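# Carry the foam block to the next room's coffee table

## Task

Move the foam block onto the coffee table located in the adjoining room. The block must rest there by itself at the end, not held or propped by the robot, and the robot must still be upright and not leaning.

## Robot and tools

Robot: a Hello Robot Stretch 3 with a single arm. It has a two-wheeled base (0.33 m long, 0.34 m wide), a lift that slides up a mast, and a telescoping arm that reaches out to the robot's right side. The gripper can only go forward or back by driving the base, which cannot move sideways. On-the-spot turns pivot about the point between the drive wheels, 0.05 m behind the front edge. With the arm pulled in and the wrist folded, a turn sweeps a circle of radius 0.28 m; an unfolded, level gripper reaches past it. A loose object may occasionally be nudged by an outside push.

Frames: the base frame sits on the floor between the drive wheels, x forward, y left, z up. hand_pose is reported in it, at the point where closed fingertips meet; with the wrist at zero its x axis points up, y back along the arm toward the mast, z toward the rear. The odometry frame is the base frame as it was when the scene began. base_odometry comes from wheel turns only, so slip shows as travel; heading is positive leftward, -3.142 to 3.142.

execute_actions: argument actions is a list holding exactly one action, or empty to just read state and pictures. An action may contain base, joints, or both, plus optional contact_limits; all motions start together. base takes one command, a relative offset from where the base last reported itself: {"translate_m": d}, metres, -1 to 1, positive forward; or {"rotate_rad": d}, radians, -3.2 to 3.2, positive counter-clockwise. joints is a dict of absolute targets by name: lift_m 0 to 1.1 (arm height); arm_m 0 to 0.52 (extension); wrist_yaw_rad -1.345 to 4.42 (0 along the arm, positive toward the front, 3.0 folded over the base); wrist_pitch_rad -1.57 to 0.451 (0 level, negative tips fingers down); wrist_roll_rad -2.911 to 2.911 (0 fingers side by side); gripper_m -0.089 to 0.179 (larger is wider; the real fingertip gap is about 0.007 m less when nearly shut, 0.025 m less when fully open, and zero below 0.007); head_pan_rad -3.953 to 1.73 (0 ahead, positive left, -1.57 looks along the arm); head_tilt_rad -1.53 to 0.419 (negative looks down). Done tolerances: 0.004 for lift, arm and gripper, 0.02 for yaw, roll and head, 0.05 for pitch. contact_limits accepts only arm_m: an effort percentage (1 to 100) at which the arm halts with contact_stop; lower is softer, too low stops immediately, and it also caps holding force until the next action. cameras picks head_camera, nav_camera, wrist_camera or all; omitted or null gives all, [] gives none. Unknown keys or out-of-range numbers reject the call and nothing moves. No action lasts over 15 s. Joints or base left out of an action may keep pushing toward earlier targets without the status showing it. If a result reports a stop, the remaining calls in that reply are skipped.

wait: seconds from 0 to 10; commands nothing and returns state and images. zoom_image: camera name and region [x0, y0, x1, y1] in pixels of that camera's latest full image, top-left origin, at most 504 by 504. finished_scene: scene is the integer number of the current scene; ends it permanently and reports success, so only call once the block rests on the table by itself.

Result lines: base_status and joint_status tell how each motion of the last accepted action ended. done for the base only means the wheels turned the commanded amount. off_target means it stopped short and may still push. After contact_stop, time_out or torque_fault the old target is dropped; the arm and lift go slack after contact_stop until commanded again (a slack lift can sag under load or be pushed up by closing fingers on a surface). on_its_own lists uncommanded items; its held at value is a target, not a position. motor_effort is percent of maximum, positive toward larger joint values, with peak in brackets; readings carry fixed bias and noise. Effort at rest outside its normal range suggests pushing or carrying. Positive wheel effort drives forward. lidar_m: 12 distances in metres from the base origin, 30-degree sectors starting straight ahead and going counter-clockwise (4th left, 7th behind, 10th right), scan plane 0.17 m high, range 0.15 to 12 m, - for nothing; it sees table legs not tops, misses glass and thin legs, and the robot's own parts can block sectors 5, 6, 9, 10. wrist_depth_mm (45 to 1000) and head_depth_mm (280 to 4000, image sideways) give 7x7 grids of median depth from the top left. base_tilt is in degrees, forward and right positive, with a fixed offset up to about 4 degrees. turned_by_wheels and turned_by_imu give rotation since the last result.

Cameras: head_camera and nav_camera ride on the head and follow head pan and tilt; wrist_camera rides on the gripper. Calibration is given per camera (OpenCV conventions, T_world_to_cam from base frame) and is slightly off; results list changed camera poses.

Speed: the base runs fast (0.30 m/s, 1.9 rad/s) only with lift_m under 0.30, arm_m under 0.03 and wrist_yaw_rad above 2.54; otherwise 0.10 m/s and 0.63 rad/s.

Gripper: to grasp, command gripper_m below the object's width; to let go, command at least 0.02 above where the fingers touched it. Readings do not confirm a hold. Overly hard squeezes get reduced by a stall guard; resend a different value to squeeze again.

Cautions: fold or unfold the wrist only with lift_m 0.32 to 0.95, wrist_pitch_rad -0.4 and roll near 0; once folded the lift may go to 0.25. With yaw below -0.4 keep pitch at -0.5 or lower. The base, wrist and head never stop on contact; wrist servos that strain for several seconds shut off for 10 s (torque_fault). Pushing against something rigid with the gripper above about 0.45 m, raising the contact limit, pushing again after a contact_stop, driving while gripping something fixed, or snagging furniture (especially reversing) can tip the robot. If it leans, reverse the last move in small steps, free the gripper, and lower lift_m to about 0.2. Avoid drops, slams and hard pushes; the robot holds its last command while you think.

Each tool is called after ">>>" by a JSON object that holds its "fn" and its "kwargs", one argument or row to a line.

## Session

>>> {"fn": "execute_actions", "kwargs": {
  "actions": []
}}

Scene clock: 0.00 s.
base_odometry: x=+0.000 y=+0.000 heading=+0.000 (m, m, rad; odometry frame)
turned_by_wheels: +0.000 (rad since the last result)
turned_by_imu: +0.000 (rad since the last result)
base_tilt: forward=-0.1 right=-0.8 (deg)
lidar_m: 0.87 0.87 0.87 1.00 1.76 3.01 1.44 1.66 1.28 0.89 0.76 0.76
head_depth_mm: 770 766 763 759 754 751 751 / 832 826 819 819 812 811 805 / 902 900 890 889 886 881 873 / 987 984 976 973 963 958 950 / 1085 1087 1076 1076 1067 1054 1050 / 1021 1018 1019 1019 1016 1022 1020 / 932 935 932 934 932 929 928
base_status: not commanded
joint_positions: lift_m=+0.477 arm_m=-0.002 wrist_yaw_rad=+2.822 wrist_pitch_rad=-0.604 wrist_roll_rad=-0.006 gripper_m=+0.037 head_pan_rad=+0.003 head_tilt_rad=+0.013
joint_status: not commanded
motor_effort: left_wheel=-1 right_wheel=-2 lift_m=+38 arm_m=-1 wrist_yaw_rad=+1 wrist_pitch_rad=+4 wrist_roll_rad=+1 gripper_m=+1 head_pan_rad=+1 head_tilt_rad=+2 (%)
hand_pose: x=+0.0407 y=+0.0441 z=+0.4508 quat_wxyz=(+0.315, +0.698, +0.101, +0.635) (m; base frame)
wrist_depth_mm: - - - 921 828 722 667 / - - - - 921 812 724 / - - - - 960 885 797 / 908 - 853 854 817 784 767 / 768 733 748 710 714 673 663 / 669 648 - 626 598 590 590 / 581 572 - 556 545 525 521
pictures: head_camera (sideways: a quarter turn clockwise sets it upright), nav_camera (sideways: a quarter turn counterclockwise sets it upright), wrist_camera
Images, in order (width x height): head_camera 896x504, nav_camera 672x504, wrist_camera 644x364.

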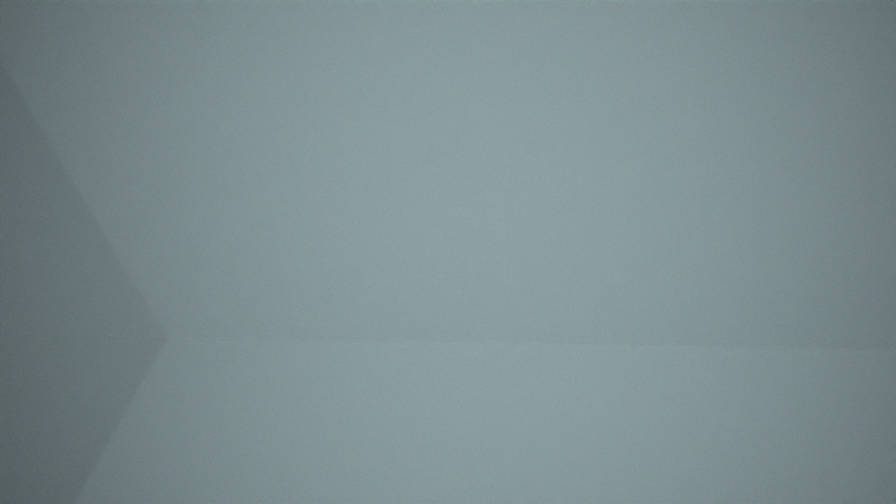

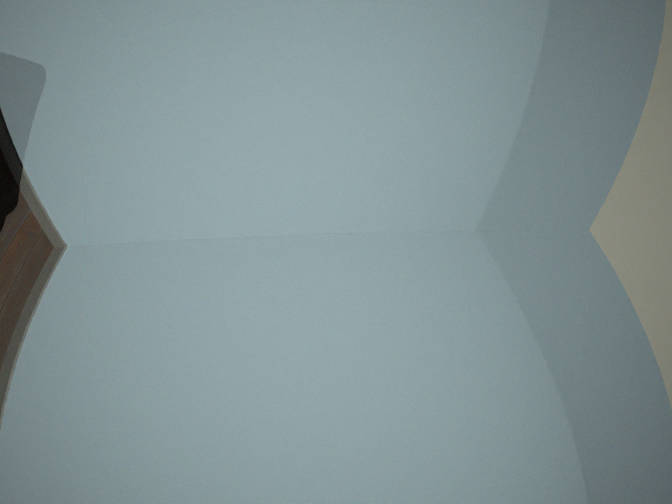

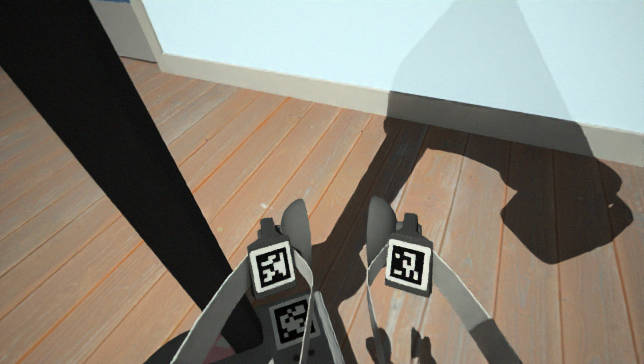

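Facing a corner. Look behind.

>>> {"fn": "execute_actions", "kwargs": {
  "actions": [
    {"joints":{"head_pan_rad":-3.1,"head_tilt_rad":-0.5}}
  ],
  "cameras": ["head_camera","nav_camera"]
}}

Scene clock: 2.00 s.
base_odometry: x=+0.000 y=+0.000 heading=+0.000 (m, m, rad; odometry frame)
turned_by_wheels: +0.000 (rad since the last result)
turned_by_imu: +0.000 (rad since the last result)
base_tilt: forward=-0.2 right=-0.7 (deg)
lidar_m: 0.87 0.87 0.87 0.99 1.76 3.02 1.45 1.66 1.28 0.89 0.76 0.76
head_depth_mm: 2756 2962 3207 2813 2073 1647 1367 / 2462 2705 3046 2803 2064 1637 1353 / 2208 2415 2701 2808 2078 1635 1352 / 2005 2168 2344 2545 2045 1621 1342 / 1842 1976 1365 2334 2037 1621 1354 / 1693 1818 1230 1965 1823 1619 1339 / 1579 1657 1128 1945 1986 1621 1333
base_status: not commanded
joint_positions: lift_m=+0.477 arm_m=-0.002 wrist_yaw_rad=+2.822 wrist_pitch_rad=-0.604 wrist_roll_rad=-0.006 gripper_m=+0.037 head_pan_rad=-3.093 head_tilt_rad=-0.494
joint_status: all done
motor_effort: left_wheel=+0(1) right_wheel=+0(1) lift_m=+38(38) arm_m=+0(1) wrist_yaw_rad=+1(1) wrist_pitch_rad=+4(4) wrist_roll_rad=+1(1) gripper_m=+0(0) head_pan_rad=-1(35) head_tilt_rad=-4(42) (%)
hand_pose: x=+0.0407 y=+0.0441 z=+0.4508 quat_wxyz=(+0.315, +0.698, +0.101, +0.635) (m; base frame)
wrist_depth_mm: - - - 933 816 741 658 / - - - - 929 800 724 / - - - - 957 873 787 / 899 - 855 844 814 771 771 / 765 751 756 708 713 690 661 / 667 652 - 621 598 598 597 / 580 582 - 563 540 538 524
pictures: head_camera (sideways: a quarter turn clockwise sets it upright), nav_camera (sideways: a quarter turn counterclockwise sets it upright)
camera_calibration (this result's frames):
head_camera: T_world_to_cam=[[0.456903, 0.0269306, -0.889109, 1.17207], [0.0132351, -0.999637, -0.023477, 0.0344772], [-0.889418, -0.00104074, -0.457093, 0.557495], [0, 0, 0, 1]] pos_world=[-0.0401327, 0.00348032, 1.29774]
nav_camera: T_world_to_cam=[[-0.459255, 0.026367, 0.887913, -1.10448], [-0.0189152, 0.999042, -0.0394506, 0.0986371], [-0.888103, -0.0349129, -0.458317, 0.558933], [0, 0, 0, 1]] pos_world=[-0.00898319, -0.0499068, 1.24074]
Images, in order (width x height): head_camera 896x504, nav_camera 672x504.

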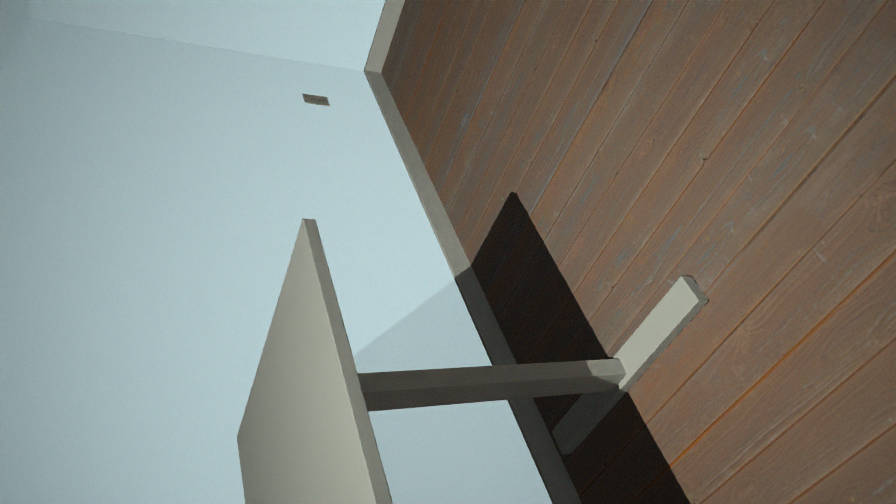

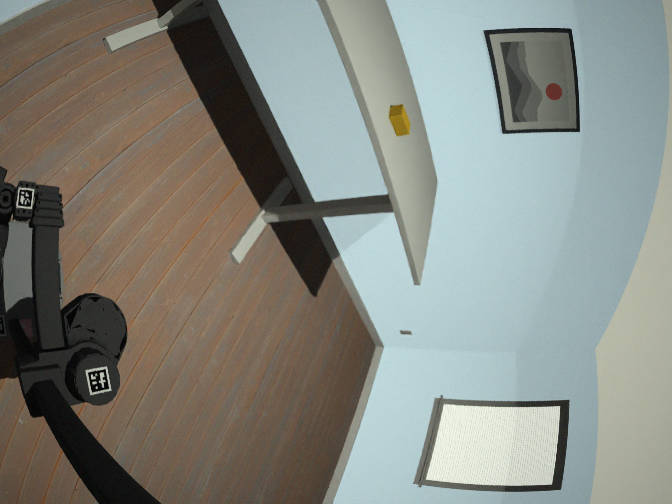

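>>> {"fn": "execute_actions", "kwargs": {
  "actions": [
    {"joints":{"head_pan_rad":-2.65,"head_tilt_rad":-0.3}}
  ],
  "cameras": ["head_camera","nav_camera"]
}}

>>> {"fn": "execute_actions", "kwargs": {
  "actions": [
    {"joints":{"head_pan_rad":1.7,"head_tilt_rad":-0.3}}
  ],
  "cameras": ["head_camera","nav_camera"]
}}

Scene clock: 2.97 s.
base_odometry: x=+0.000 y=+0.000 heading=+0.000 (m, m, rad; odometry frame)
turned_by_wheels: +0.000 (rad since the last result)
turned_by_imu: +0.000 (rad since the last result)
base_tilt: forward=-0.2 right=-0.8 (deg)
lidar_m: 0.87 0.87 0.87 1.00 1.76 3.00 1.44 1.65 1.28 0.89 0.76 0.76
head_depth_mm: 1715 1811 1938 1355 2210 2018 1586 / 1644 1752 1849 1229 1574 1808 1572 / 1577 1668 1776 1217 2017 2014 1573 / 1518 1591 1702 1130 1940 1983 1573 / 1462 1537 1645 1192 1856 1917 1559 / 1425 1493 1579 1186 1772 1848 1571 / 1385 1455 1532 1172 1681 1788 1554
base_status: not commanded
joint_positions: lift_m=+0.477 arm_m=-0.002 wrist_yaw_rad=+2.822 wrist_pitch_rad=-0.604 wrist_roll_rad=-0.006 gripper_m=+0.037 head_pan_rad=-2.657 head_tilt_rad=-0.310
joint_status: all done
motor_effort: left_wheel=+0(0) right_wheel=+0(1) lift_m=+38(38) arm_m=-1(0) wrist_yaw_rad=+1(1) wrist_pitch_rad=+4(4) wrist_roll_rad=+1(1) gripper_m=+0(1) head_pan_rad=+3(27) head_tilt_rad=+6(28) (%)
hand_pose: x=+0.0407 y=+0.0441 z=+0.4508 quat_wxyz=(+0.315, +0.698, +0.101, +0.635) (m; base frame)
wrist_depth_mm: - - - 941 838 733 665 / - - - - 918 814 721 / - - - - 944 870 776 / 911 - 862 833 801 795 777 / 774 755 744 703 714 671 659 / 661 649 - 628 596 606 584 / 584 578 - 559 543 535 523
pictures: head_camera (sideways: a quarter turn clockwise sets it upright), nav_camera (sideways: a quarter turn counterclockwise sets it upright)
camera_calibration (this result's frames):
head_camera: T_world_to_cam=[[0.25244, 0.138017, -0.957719, 1.26286], [0.430468, -0.902453, -0.0165885, 0.0229687], [-0.866586, -0.40808, -0.287227, 0.336298], [0, 0, 0, 1]] pos_world=[-0.0372527, -0.0163324, 1.30644]
nav_camera: T_world_to_cam=[[-0.277255, -0.0907913, 0.956497, -1.1951], [-0.445449, 0.894214, -0.0442406, 0.107485], [-0.851296, -0.438336, -0.288368, 0.337543], [0, 0, 0, 1]] pos_world=[0.00388074, -0.0566619, 1.2452]
Images, in order (width x height): head_camera 896x504, nav_camera 672x504.

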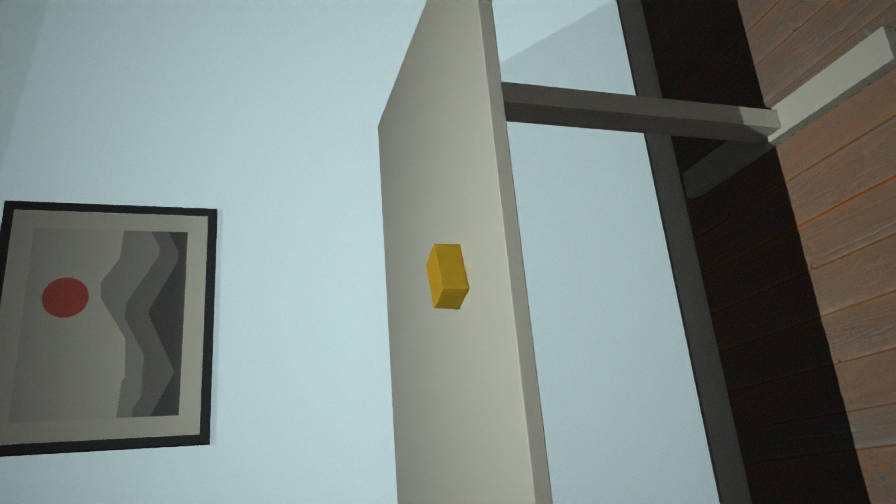

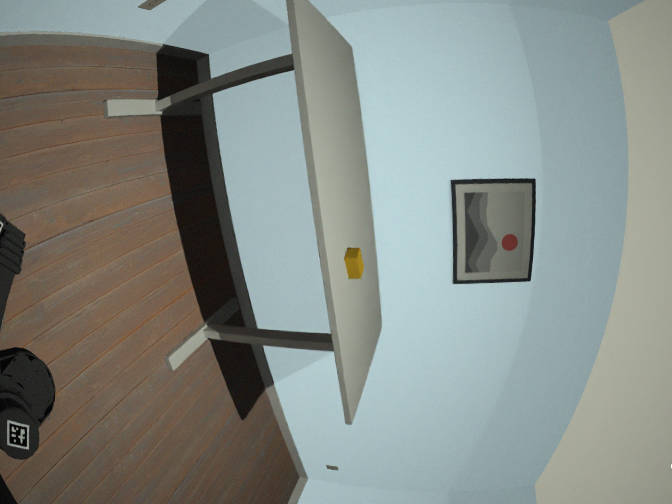

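Scene clock: 5.43 s.
base_odometry: x=+0.000 y=+0.000 heading=+0.000 (m, m, rad; odometry frame)
turned_by_wheels: +0.000 (rad since the last result)
turned_by_imu: -0.001 (rad since the last result)
base_tilt: forward=-0.2 right=-0.8 (deg)
lidar_m: 0.87 0.87 0.87 0.99 1.76 3.01 1.44 1.66 1.28 0.89 0.76 0.76
head_depth_mm: 861 890 924 956 996 1042 1088 / 938 973 1012 1053 1101 1154 1201 / 1032 1071 1119 1176 1228 1286 1352 / 1144 1194 1253 1313 1382 1465 1490 / 1268 1332 1403 1488 1581 1688 1568 / 1526 1615 1709 1846 1984 1953 1562 / 1751 1874 2027 2152 2338 1986 1560
base_status: not commanded
joint_positions: lift_m=+0.477 arm_m=-0.002 wrist_yaw_rad=+2.822 wrist_pitch_rad=-0.604 wrist_roll_rad=-0.006 gripper_m=+0.037 head_pan_rad=+1.693 head_tilt_rad=-0.310
joint_status: all done
motor_effort: left_wheel=+0(0) right_wheel=-1(0) lift_m=+38(38) arm_m=+0(0) wrist_yaw_rad=+1(0) wrist_pitch_rad=+4(4) wrist_roll_rad=+1(1) gripper_m=+1(0) head_pan_rad=+3(37) head_tilt_rad=+7(5) (%)
hand_pose: x=+0.0407 y=+0.0441 z=+0.4508 quat_wxyz=(+0.315, +0.698, +0.101, +0.635) (m; base frame)
wrist_depth_mm: - - - 929 822 724 660 / - - - - 897 803 721 / - - - - 961 866 787 / 895 - 869 850 818 784 790 / 768 747 748 716 703 678 656 / 665 646 - 628 602 606 592 / 586 579 - 559 546 533 525
pictures: head_camera (sideways: a quarter turn clockwise sets it upright), nav_camera (sideways: a quarter turn counterclockwise sets it upright)
camera_calibration (this result's frames):
head_camera: T_world_to_cam=[[0.0395174, -0.284608, -0.957829, 1.2643], [-0.996447, -0.0825784, -0.0165734, 0.0316533], [-0.0743791, 0.955081, -0.28686, 0.330988], [0, 0, 0, 1]] pos_world=[0.00619739, 0.0463253, 1.30646]
nav_camera: T_world_to_cam=[[0.0134386, 0.29107, 0.956607, -1.19702], [0.99405, 0.0995304, -0.0442491, 0.0987152], [-0.108091, 0.95151, -0.288001, 0.332532], [0, 0, 0, 1]] pos_world=[-0.0460978, 0.0221837, 1.24521]
Images, in order (width x height): head_camera 896x504, nav_camera 672x504.

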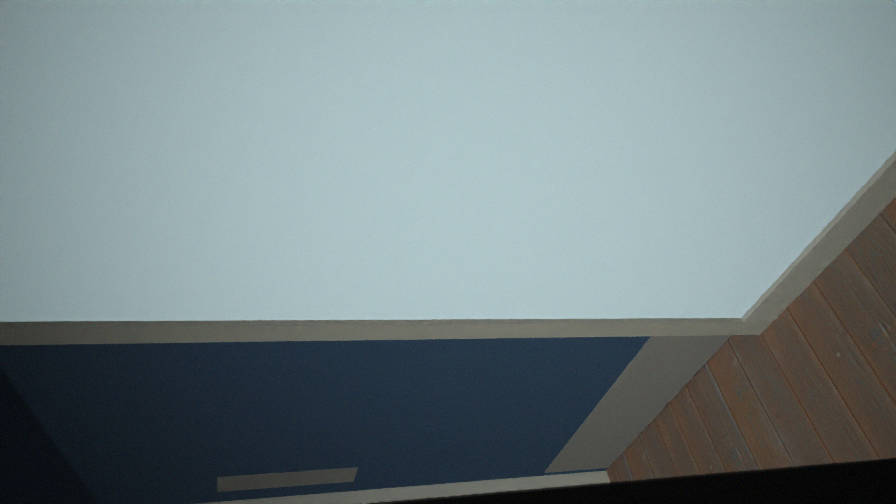

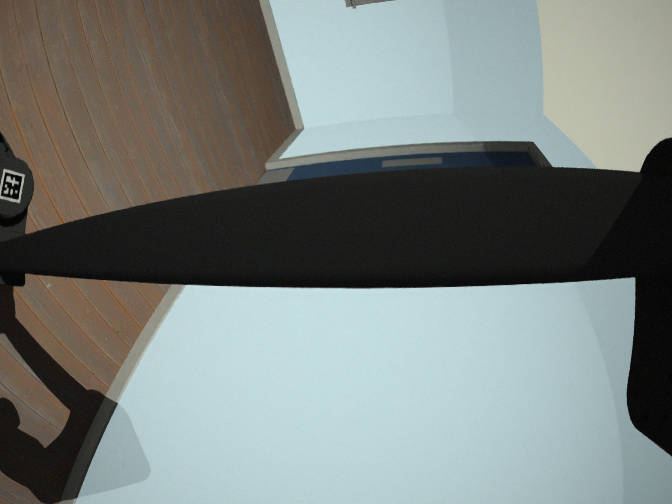

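>>> {"fn": "execute_actions", "kwargs": {
  "actions": [
    {"base":{"translate_m":-0.58},"joints":{"lift_m":0.93,"wrist_pitch_rad":-0.4,"head_pan_rad":-1.57,"head_tilt_rad":-0.6}}
  ],
  "cameras": []
}}

>>> {"fn": "execute_actions", "kwargs": {
  "actions": [
    {"base":{"rotate_rad":-0.785},"joints":{"wrist_yaw_rad":0.0,"gripper_m":0.17}}
  ],
  "cameras": []
}}

>>> {"fn": "execute_actions", "kwargs": {
  "actions": [
    {"joints":{"lift_m":1.05,"wrist_pitch_rad":0.0}}
  ]
}}

Scene clock: 12.57 s.
base_odometry: x=-0.580 y=+0.000 heading=+0.000 (m, m, rad; odometry frame)
turned_by_wheels: +0.000 (rad since the last result)
turned_by_imu: -0.005 (rad since the last result)
base_tilt: forward=+0.0 right=-0.7 (deg)
lidar_m: 1.34 1.27 1.27 1.45 2.45 2.59 1.48 0.89 1.25 1.16 1.18 1.18
head_depth_mm: 1157 1227 897 638 1565 - - / 1237 1297 888 635 1727 1593 - / 1330 1378 880 688 1815 1582 - / 1426 1502 876 1360 1668 1577 - / 1346 1428 871 1778 1758 1566 - / 1232 1320 916 1613 1718 1481 - / 1142 1229 1026 1460 1596 1479 1263
base_status: done
joint_positions: lift_m=+0.930 arm_m=-0.002 wrist_yaw_rad=+2.822 wrist_pitch_rad=-0.421 wrist_roll_rad=-0.006 gripper_m=+0.037 head_pan_rad=-1.563 head_tilt_rad=-0.592
joint_status: all done
motor_effort: left_wheel=+0(4) right_wheel=-1(4) lift_m=+42(42) arm_m=+0(0) wrist_yaw_rad=+1(0) wrist_pitch_rad=+7(9) wrist_roll_rad=+1(1) gripper_m=+0(1) head_pan_rad=-3(35) head_tilt_rad=-5(33) (%)
hand_pose: x=+0.0491 y=+0.0696 z=+0.9420 quat_wxyz=(+0.256, +0.704, +0.037, +0.662) (m; base frame)
wrist_depth_mm: - - - - - - 919 / - - - - - - - / - - - - - - - / - - - - - - - / - - - - - - - / - - - - - - - / - - - - - - -
pictures: none
No camera images: the call's "cameras" was empty. Leave "cameras" out to get every camera's image.

Scene clock: 15.00 s.
base_odometry: x=-0.580 y=+0.000 heading=-0.785 (m, m, rad; odometry frame)
turned_by_wheels: -0.785 (rad since the last result)
turned_by_imu: -0.793 (rad since the last result)
base_tilt: forward=-0.1 right=-0.7 (deg)
lidar_m: 1.18 1.22 1.33 1.27 1.31 1.82 2.59 1.83 0.88 1.25 1.19 1.16
head_depth_mm: 1075 1160 897 637 1048 - - / 1065 1160 890 636 1650 - - / 1060 1150 880 632 1623 - - / 1056 1145 873 627 1084 - - / 1053 1141 871 624 1640 1505 1263 / 1044 1139 860 621 1609 1482 1264 / 1045 1134 857 617 1616 1481 1255
base_status: done
joint_positions: lift_m=+0.930 arm_m=-0.002 wrist_yaw_rad=+0.003 wrist_pitch_rad=-0.421 wrist_roll_rad=-0.006 gripper_m=+0.170 head_pan_rad=-1.563 head_tilt_rad=-0.592
joint_status: all done
motor_effort: left_wheel=+2(6) right_wheel=-2(5) lift_m=+41(42) arm_m=-1(0) wrist_yaw_rad=-3(4) wrist_pitch_rad=+7(7) wrist_roll_rad=+1(1) gripper_m=+0(84) head_pan_rad=-3(4) head_tilt_rad=-4(4) (%)
hand_pose: x=-0.0209 y=-0.3673 z=+0.9420 quat_wxyz=(+0.694, +0.149, -0.689, -0.147) (m; base frame)
wrist_depth_mm: 866 865 870 758 701 626 590 / 496 460 377 392 377 354 335 / 311 297 284 271 259 247 239 / 260 258 - - - 729 - / - - - - - 774 - / 979 - - - - - - / - - - - - - -
pictures: none
No camera images: the call's "cameras" was empty. Leave "cameras" out to get every camera's image.

Scene clock: 16.93 s.
base_odometry: x=-0.580 y=+0.000 heading=-0.785 (m, m, rad; odometry frame)
turned_by_wheels: +0.000 (rad since the last result)
turned_by_imu: +0.000 (rad since the last result)
base_tilt: forward=+0.1 right=-0.5 (deg)
lidar_m: 1.18 1.22 1.33 1.27 1.31 1.81 2.59 1.83 0.88 1.25 1.19 1.16
head_depth_mm: 1070 1174 - - - - 1241 / 1066 1139 - - - - 1224 / 1059 1131 - - - - 1225 / 1060 1129 - - 1672 1505 1236 / 1052 1136 868 600 1652 1486 1263 / 1049 1133 774 620 1631 1481 1265 / 1044 1133 854 617 1630 1483 1257
base_status: not commanded
joint_positions: lift_m=+1.050 arm_m=-0.002 wrist_yaw_rad=+0.002 wrist_pitch_rad=-0.023 wrist_roll_rad=-0.006 gripper_m=+0.170 head_pan_rad=-1.563 head_tilt_rad=-0.592
joint_status: all done
motor_effort: left_wheel=+1(1) right_wheel=-2(2) lift_m=+42(43) arm_m=-1(1) wrist_yaw_rad=-2(3) wrist_pitch_rad=+8(10) wrist_roll_rad=+1(1) gripper_m=+1(0) head_pan_rad=-2(3) head_tilt_rad=-4(5) (%)
hand_pose: x=-0.0208 y=-0.3988 z=+1.1586 quat_wxyz=(+0.709, +0.009, -0.705, -0.008) (m; base frame)
wrist_depth_mm: 912 926 925 904 916 932 921 / 981 965 956 948 957 959 936 / - - - 958 986 977 965 / - - - - - - - / 837 890 781 735 713 709 - / 559 - 510 488 506 477 503 / 423 411 403 395 386 378 370
pictures: head_camera (sideways: a quarter turn clockwise sets it upright), nav_camera (sideways: a quarter turn counterclockwise sets it upright), wrist_camera
camera_calibration (this result's frames):
head_camera: T_world_to_cam=[[-0.00881594, 0.543173, -0.839574, 1.11031], [0.999318, -0.0253204, -0.0268747, 0.0328822], [-0.035856, -0.839239, -0.54258, 0.663518], [0, 0, 0, 1]] pos_world=[0.000719745, -0.0454096, 1.29308]
nav_camera: T_world_to_cam=[[-0.0445342, -0.543219, 0.838409, -1.04245], [-0.999006, 0.0258618, -0.0363084, 0.10052], [-0.00195935, -0.839193, -0.543831, 0.664793], [0, 0, 0, 1]] pos_world=[0.0552979, -0.01099, 1.23919]
wrist_camera: T_world_to_cam=[[-0.998942, -0.0309179, -0.0340565, 0.0113595], [0.0269991, 0.205311, -0.978324, 1.25054], [0.0372399, -0.978208, -0.204258, 0.0188277], [0, 0, 0, 1]] pos_world=[-0.0231172, -0.237981, 1.22767]
Images, in order (width x height): head_camera 896x504, nav_camera 672x504, wrist_camera 644x364.

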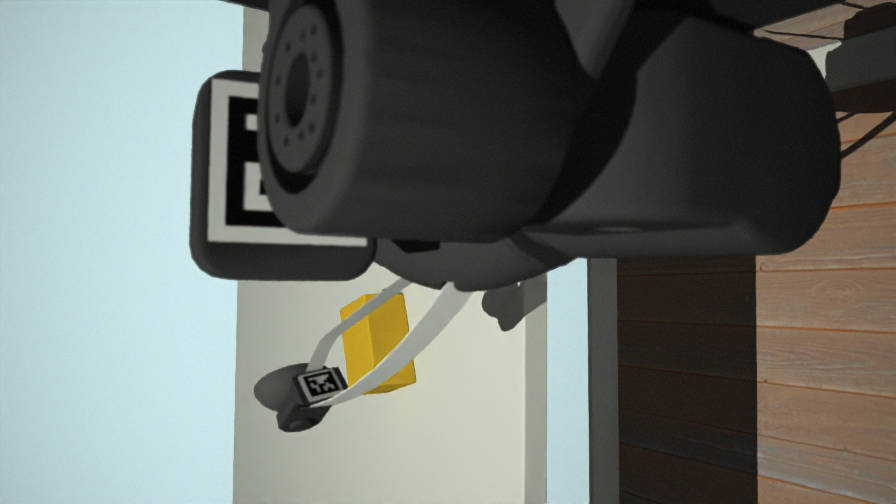

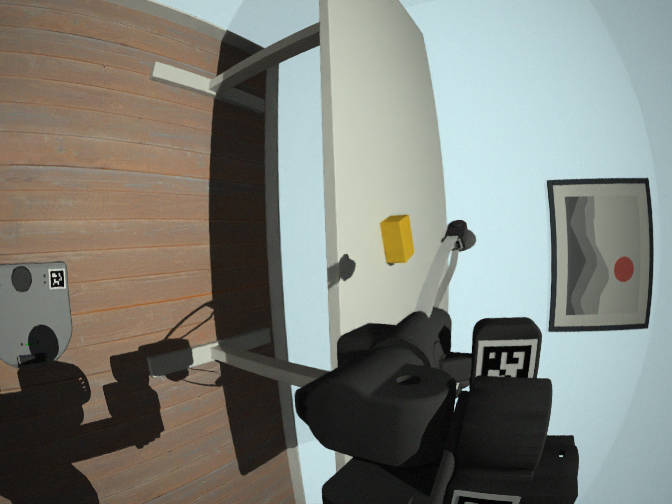

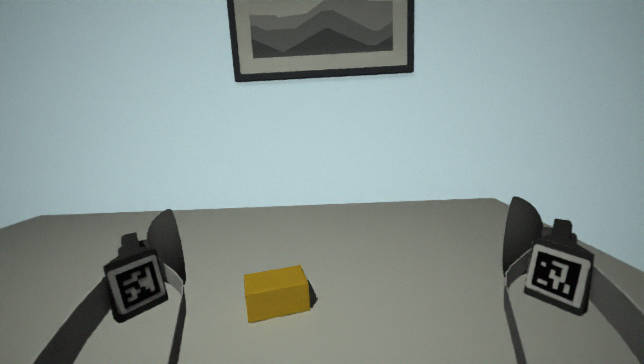

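>>> {"fn": "execute_actions", "kwargs": {
  "actions": [
    {"base":{"translate_m":0.09},"joints":{"lift_m":0.9,"arm_m":0.1}}
  ],
  "cameras": ["wrist_camera","head_camera"]
}}

Scene clock: 19.33 s.
base_odometry: x=-0.516 y=-0.064 heading=-0.785 (m, m, rad; odometry frame)
turned_by_wheels: +0.000 (rad since the last result)
turned_by_imu: +0.000 (rad since the last result)
base_tilt: forward=-0.1 right=-0.7 (deg)
lidar_m: 1.09 1.12 1.33 1.27 1.31 1.82 2.68 1.83 0.93 1.25 1.09 1.14
head_depth_mm: 1066 1167 899 639 - - 1239 / 1064 1152 891 664 - - 1250 / 1058 1146 882 658 - - 1269 / 1054 1151 874 657 - - 1270 / 1052 1136 866 638 1640 1493 1262 / 1048 1132 861 620 1642 1486 1266 / 1033 1130 854 616 1607 1479 1259
base_status: done
joint_positions: lift_m=+0.900 arm_m=+0.100 wrist_yaw_rad=+0.002 wrist_pitch_rad=-0.023 wrist_roll_rad=-0.006 gripper_m=+0.170 head_pan_rad=-1.563 head_tilt_rad=-0.592
joint_status: all done
motor_effort: left_wheel=+1(6) right_wheel=-2(4) lift_m=+34(36) arm_m=+4(5) wrist_yaw_rad=-1(2) wrist_pitch_rad=+8(8) wrist_roll_rad=+1(1) gripper_m=+0(1) head_pan_rad=-3(2) head_tilt_rad=-4(4) (%)
hand_pose: x=-0.0211 y=-0.5004 z=+1.0089 quat_wxyz=(+0.709, +0.009, -0.705, -0.008) (m; base frame)
wrist_depth_mm: 844 842 839 823 816 824 820 / 873 860 858 846 855 853 831 / 895 902 890 862 869 896 875 / 772 730 673 621 574 549 505 / 387 411 357 300 324 331 307 / 260 - 245 238 231 218 230 / 199 189 185 181 177 174 169
pictures: head_camera (sideways: a quarter turn clockwise sets it upright), wrist_camera
camera_calibration (this result's frames):
head_camera: T_world_to_cam=[[-0.00880613, 0.543178, -0.839571, 1.11031], [0.999318, -0.0253384, -0.0268749, 0.0328825], [-0.0358712, -0.839235, -0.542585, 0.663524], [0, 0, 0, 1]] pos_world=[0.000718922, -0.0454094, 1.29308]
wrist_camera: T_world_to_cam=[[-0.998969, -0.0300312, -0.0340523, 0.00333222], [0.0271825, 0.205146, -0.978354, 1.12487], [0.0363669, -0.978271, -0.204118, -0.111259], [0, 0, 0, 1]] pos_world=[-0.0232018, -0.339504, 1.07792]
Images, in order (width x height): head_camera 896x504, wrist_camera 644x364.

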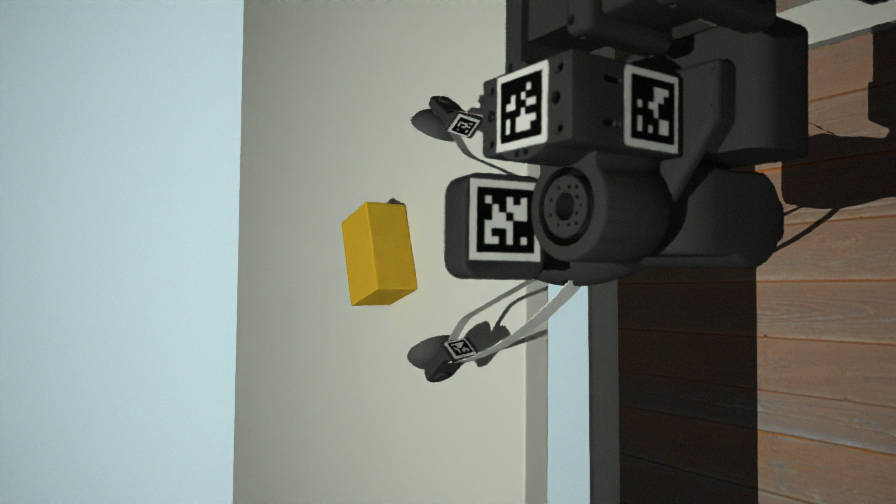

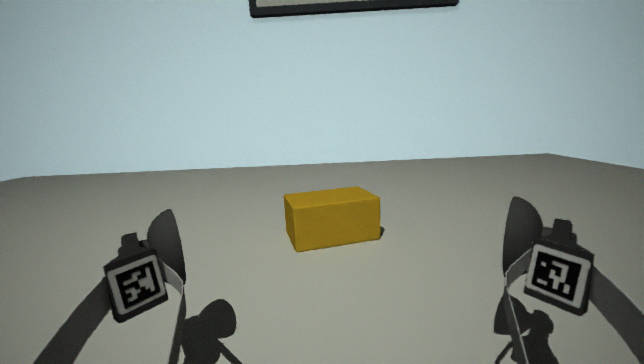

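>>> {"fn": "execute_actions", "kwargs": {
  "actions": [
    {"joints":{"lift_m":0.875,"arm_m":0.27}}
  ],
  "cameras": ["wrist_camera","head_camera"]
}}

Scene clock: 22.30 s.
base_odometry: x=-0.516 y=-0.064 heading=-0.785 (m, m, rad; odometry frame)
turned_by_wheels: +0.000 (rad since the last result)
turned_by_imu: -0.014 (rad since the last result)
base_tilt: forward=-0.1 right=-0.8 (deg)
lidar_m: 1.09 1.12 1.34 1.28 1.31 1.80 2.68 1.85 0.92 1.25 1.09 1.11
head_depth_mm: 1077 1173 888 664 - 1366 1225 / 1065 1162 929 - 1680 1512 1279 / 1061 1149 925 - 1674 1502 1270 / 1057 1139 914 - 1672 1497 1271 / 1048 1132 908 619 1638 1490 1260 / 1042 1129 851 616 1618 1492 1263 / 1041 1129 845 611 1624 1478 1259
base_status: not commanded
joint_positions: lift_m=+0.879 arm_m=+0.270 wrist_yaw_rad=-0.001 wrist_pitch_rad=-0.003 wrist_roll_rad=-0.006 gripper_m=+0.170 head_pan_rad=-1.565 head_tilt_rad=-0.596
joint_status: lift_m contact_stop (moved -0.022 of -0.025); the others done
on_its_own: lift_m is slack since a contact_stop, until your next command for it
motor_effort: left_wheel=+0(18) right_wheel=-1(13) lift_m=+37(38) arm_m=+2(21) wrist_yaw_rad=+1(7) wrist_pitch_rad=+1(46) wrist_roll_rad=+1(6) gripper_m=+0(0) head_pan_rad=-2(3) head_tilt_rad=-2(4) (%)
hand_pose: x=-0.0216 y=-0.6710 z=+0.9925 quat_wxyz=(+0.710, +0.001, -0.705, -0.001) (m; base frame)
wrist_depth_mm: 675 678 685 688 678 676 679 / 712 699 705 694 697 704 699 / 725 718 724 718 717 724 719 / 733 695 634 583 536 507 471 / 349 373 318 177 293 296 271 / 227 - 131 135 179 192 202 / - 164 128 137 147 151 147
pictures: head_camera (sideways: a quarter turn clockwise sets it upright), wrist_camera
camera_calibration (this result's frames):
head_camera: T_world_to_cam=[[-0.00779846, 0.546357, -0.837516, 1.10762], [0.999267, -0.0271247, -0.0269995, 0.0330448], [-0.0374687, -0.837113, -0.545745, 0.667646], [0, 0, 0, 1]] pos_world=[0.000632946, -0.0453657, 1.29291]
wrist_camera: T_world_to_cam=[[-0.99904, -0.0286083, -0.0331798, -0.00279991], [0.0273155, 0.185364, -0.98229, 1.1345], [0.0342519, -0.982253, -0.184404, -0.303776], [0, 0, 0, 1]] pos_world=[-0.0233818, -0.50876, 1.0583]
Images, in order (width x height): head_camera 896x504, wrist_camera 644x364.

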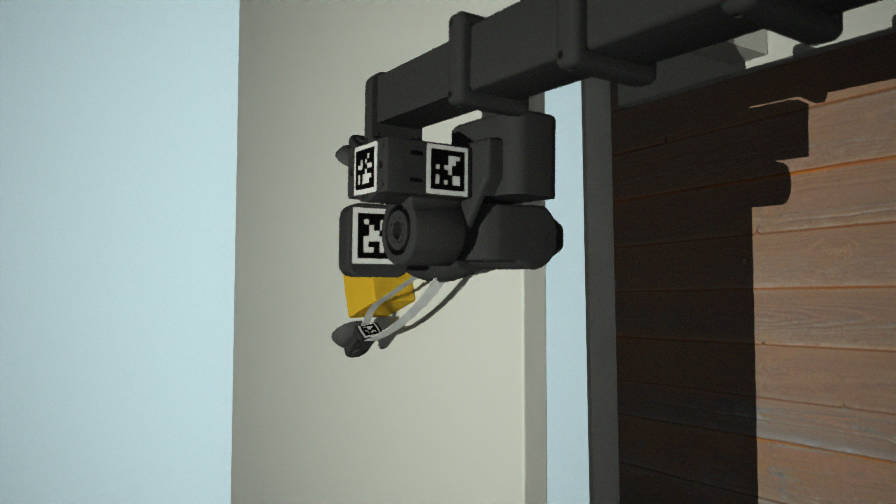

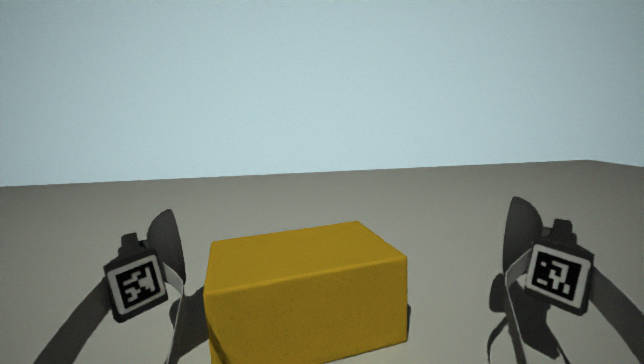

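>>> {"fn": "execute_actions", "kwargs": {
  "actions": [
    {"joints":{"lift_m":0.9,"wrist_pitch_rad":-0.16,"arm_m":0.275}}
  ],
  "cameras": ["wrist_camera"]
}}

>>> {"fn": "execute_actions", "kwargs": {
  "actions": [
    {"joints":{"gripper_m":0.07}}
  ],
  "cameras": ["wrist_camera"]
}}

Scene clock: 23.40 s.
base_odometry: x=-0.516 y=-0.064 heading=-0.785 (m, m, rad; odometry frame)
turned_by_wheels: +0.000 (rad since the last result)
turned_by_imu: +0.000 (rad since the last result)
base_tilt: forward=-0.1 right=-0.6 (deg)
lidar_m: 1.09 1.13 1.34 1.27 1.31 1.80 2.67 1.85 0.92 1.25 1.09 1.11
head_depth_mm: 1078 1166 888 - - 1329 1242 / 1064 1158 964 - 1684 1512 1275 / 1058 1148 984 - 1669 1500 1274 / 1056 1146 918 - 1663 1500 1271 / 1046 1140 862 608 1645 1478 1267 / 1045 1133 851 615 1631 1487 1256 / 1035 1123 846 613 1614 1485 1253
base_status: not commanded
joint_positions: lift_m=+0.900 arm_m=+0.275 wrist_yaw_rad=-0.001 wrist_pitch_rad=-0.176 wrist_roll_rad=-0.006 gripper_m=+0.170 head_pan_rad=-1.565 head_tilt_rad=-0.596
joint_status: all done
motor_effort: left_wheel=+0(0) right_wheel=-1(1) lift_m=+42(44) arm_m=+3(0) wrist_yaw_rad=+1(1) wrist_pitch_rad=+5(6) wrist_roll_rad=+1(1) gripper_m=+1(0) head_pan_rad=-2(2) head_tilt_rad=-2(2) (%)
hand_pose: x=-0.0216 y=-0.6678 z=+0.9700 quat_wxyz=(+0.707, +0.062, -0.702, -0.062) (m; base frame)
wrist_depth_mm: 639 645 651 652 650 651 655 / 674 688 694 690 682 697 692 / 710 694 618 569 522 489 453 / 367 347 330 315 300 287 275 / 239 248 134 134 186 210 198 / 182 - 127 137 151 155 160 / - 139 132 134 131 129 126
pictures: wrist_camera
camera_calibration (this result's frames):
wrist_camera: T_world_to_cam=[[-0.99904, -0.0223244, -0.0377037, 0.00510123], [0.0274463, 0.351926, -0.935625, 1.17777], [0.0341562, -0.935762, -0.350975, -0.112184], [0, 0, 0, 1]] pos_world=[-0.0233975, -0.519353, 1.06277]
Images, in order (width x height): wrist_camera 644x364.

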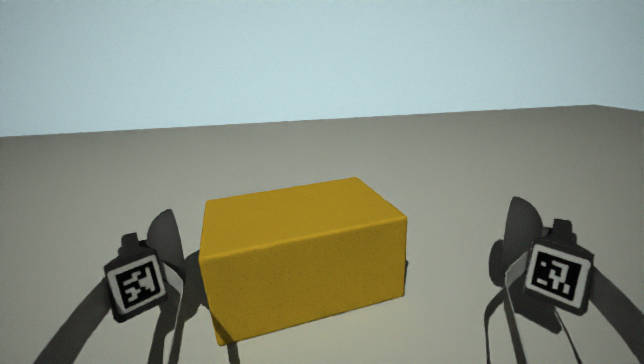

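Scene clock: 24.90 s.
base_odometry: x=-0.516 y=-0.064 heading=-0.785 (m, m, rad; odometry frame)
turned_by_wheels: +0.000 (rad since the last result)
turned_by_imu: +0.000 (rad since the last result)
base_tilt: forward=-0.1 right=-0.6 (deg)
lidar_m: 1.09 1.12 1.34 1.28 1.31 1.80 2.68 1.85 0.92 1.25 1.09 1.11
head_depth_mm: 1069 1162 889 - - 1329 1248 / 1070 1154 966 - 1670 1511 1278 / 1064 1147 982 - 1661 1506 1275 / 1052 1142 919 - 1653 1500 1268 / 1048 1134 860 620 1655 1493 1260 / 1043 1135 852 617 1634 1492 1264 / 1042 1127 846 612 1621 1476 1255
base_status: not commanded
joint_positions: lift_m=+0.900 arm_m=+0.275 wrist_yaw_rad=+0.000 wrist_pitch_rad=-0.177 wrist_roll_rad=-0.006 gripper_m=+0.071 head_pan_rad=-1.565 head_tilt_rad=-0.596
joint_status: all done
motor_effort: left_wheel=+0(0) right_wheel=-1(1) lift_m=+42(42) arm_m=+4(4) wrist_yaw_rad=+1(1) wrist_pitch_rad=+6(6) wrist_roll_rad=+1(1) gripper_m=-17(90) head_pan_rad=-1(1) head_tilt_rad=-2(2) (%)
hand_pose: x=-0.0216 y=-0.6677 z=+0.9698 quat_wxyz=(+0.707, +0.063, -0.702, -0.063) (m; base frame)
wrist_depth_mm: 643 640 646 653 644 655 644 / 689 694 680 685 695 692 694 / 706 682 623 570 526 491 449 / 366 345 330 185 297 287 274 / 240 231 139 134 141 212 198 / 178 175 128 135 149 152 153 / 142 140 134 133 130 128 126
pictures: wrist_camera
camera_calibration (this result's frames):
wrist_camera: T_world_to_cam=[[-0.999034, -0.0225537, -0.0377247, 0.00502696], [0.0273513, 0.352856, -0.935278, 1.1778], [0.0344054, -0.935406, -0.351898, -0.111071], [0, 0, 0, 1]] pos_world=[-0.0233708, -0.519378, 1.06267]
Images, in order (width x height): wrist_camera 644x364.

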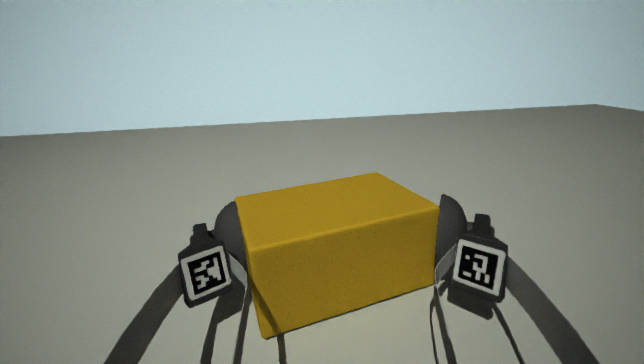

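>>> {"fn": "execute_actions", "kwargs": {
  "actions": [
    {"joints":{"gripper_m":0.04}}
  ],
  "cameras": []
}}

>>> {"fn": "execute_actions", "kwargs": {
  "actions": [
    {"joints":{"lift_m":0.95}}
  ],
  "cameras": ["wrist_camera","head_camera"]
}}

Scene clock: 25.80 s.
base_odometry: x=-0.516 y=-0.064 heading=-0.785 (m, m, rad; odometry frame)
turned_by_wheels: +0.000 (rad since the last result)
turned_by_imu: +0.000 (rad since the last result)
base_tilt: forward=+0.0 right=-0.6 (deg)
lidar_m: 1.09 1.12 1.34 1.27 1.31 1.81 2.67 1.85 0.92 1.25 1.09 1.11
head_depth_mm: 1072 1162 887 - - 1324 1244 / 1067 1153 959 - 1674 1494 1282 / 1058 1152 984 - 1665 1505 1274 / 1053 1145 919 - 1666 1504 1263 / 1048 1134 861 620 1641 1488 1267 / 1045 1130 851 616 1620 1479 1264 / 1038 1123 845 612 1611 1477 1261
base_status: not commanded
joint_positions: lift_m=+0.900 arm_m=+0.275 wrist_yaw_rad=+0.000 wrist_pitch_rad=-0.177 wrist_roll_rad=-0.006 gripper_m=+0.041 head_pan_rad=-1.565 head_tilt_rad=-0.596
joint_status: all done
motor_effort: left_wheel=+0(0) right_wheel=-1(1) lift_m=+42(42) arm_m=+4(3) wrist_yaw_rad=+1(1) wrist_pitch_rad=+5(6) wrist_roll_rad=+1(1) gripper_m=-29(100) head_pan_rad=-2(1) head_tilt_rad=-2(2) (%)
hand_pose: x=-0.0216 y=-0.6677 z=+0.9698 quat_wxyz=(+0.707, +0.063, -0.702, -0.063) (m; base frame)
wrist_depth_mm: 650 638 651 645 645 654 656 / 681 678 680 678 686 692 682 / 710 682 616 567 523 478 453 / 366 346 329 313 296 286 274 / 238 231 139 132 141 209 197 / 178 175 126 134 148 152 154 / 141 139 135 133 131 128 126
pictures: none
No camera images: the call's "cameras" was empty. Leave "cameras" out to get every camera's image.

Scene clock: 27.10 s.
base_odometry: x=-0.516 y=-0.064 heading=-0.785 (m, m, rad; odometry frame)
turned_by_wheels: +0.000 (rad since the last result)
turned_by_imu: +0.000 (rad since the last result)
base_tilt: forward=-0.1 right=-0.7 (deg)
lidar_m: 1.09 1.12 1.34 1.28 1.31 1.80 2.68 1.85 0.93 1.25 1.09 1.11
head_depth_mm: 1072 1154 1004 - 1671 1318 1258 / 1062 1155 - 583 1674 1507 1278 / 1063 1148 - 580 1670 1496 1274 / 1058 1143 - 578 1661 1490 1272 / 1053 1133 883 620 1648 1483 1265 / 1044 1132 853 617 1628 1485 1262 / 1041 1121 847 614 1620 1482 1251
base_status: not commanded
joint_positions: lift_m=+0.950 arm_m=+0.275 wrist_yaw_rad=+0.000 wrist_pitch_rad=-0.181 wrist_roll_rad=-0.006 gripper_m=+0.048 head_pan_rad=-1.565 head_tilt_rad=-0.596
joint_status: all done
on_its_own: gripper_m is held at +0.047, not at your +0.040, by its stall guard, which is still easing
motor_effort: left_wheel=+0(0) right_wheel=-1(1) lift_m=+42(46) arm_m=+4(4) wrist_yaw_rad=+1(1) wrist_pitch_rad=+7(7) wrist_roll_rad=+1(1) gripper_m=-26(30) head_pan_rad=-1(2) head_tilt_rad=-2(2) (%)
hand_pose: x=-0.0216 y=-0.6674 z=+1.0187 quat_wxyz=(+0.707, +0.064, -0.702, -0.064) (m; base frame)
wrist_depth_mm: 651 652 648 640 644 644 643 / 683 688 678 683 681 690 683 / 723 724 713 714 709 693 660 / 507 492 471 450 426 409 393 / 344 332 139 133 141 307 284 / 256 253 127 134 152 219 221 / 205 201 191 185 189 184 182
pictures: head_camera (sideways: a quarter turn clockwise sets it upright), wrist_camera
camera_calibration (this result's frames):
head_camera: T_world_to_cam=[[-0.00779833, 0.546356, -0.837516, 1.10762], [0.999267, -0.0271249, -0.0269995, 0.0330448], [-0.0374689, -0.837113, -0.545745, 0.667645], [0, 0, 0, 1]] pos_world=[0.000632935, -0.0453657, 1.29291]
wrist_camera: T_world_to_cam=[[-0.999034, -0.0223894, -0.0378247, 0.00709079], [0.0273541, 0.356902, -0.933741, 1.22459], [0.0344056, -0.933873, -0.355945, -0.0884314], [0, 0, 0, 1]] pos_world=[-0.023371, -0.519483, 1.11224]
Images, in order (width x height): head_camera 896x504, wrist_camera 644x364.

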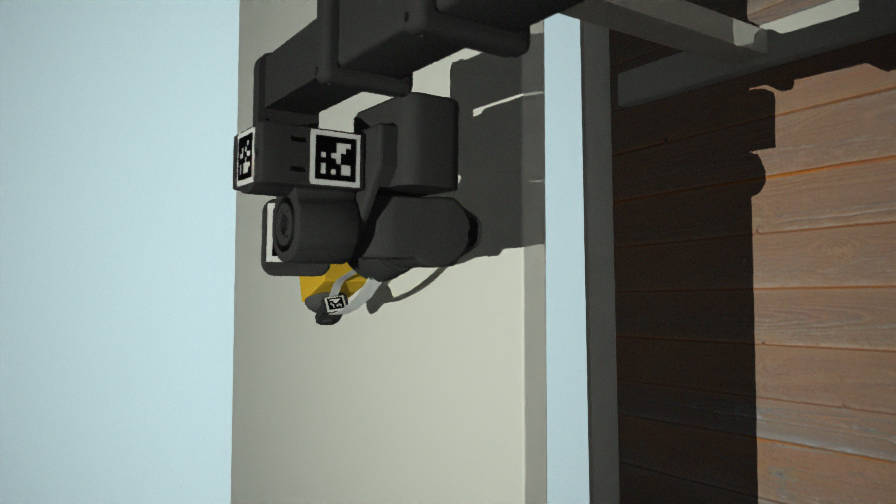

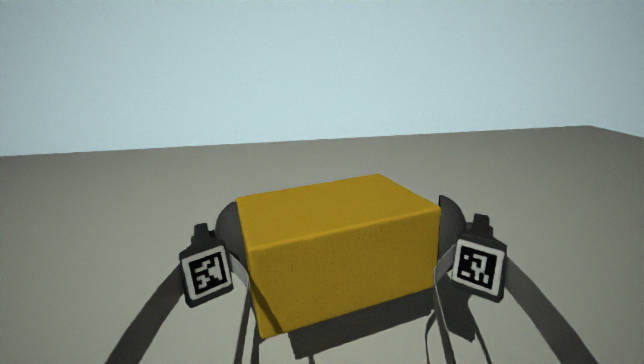

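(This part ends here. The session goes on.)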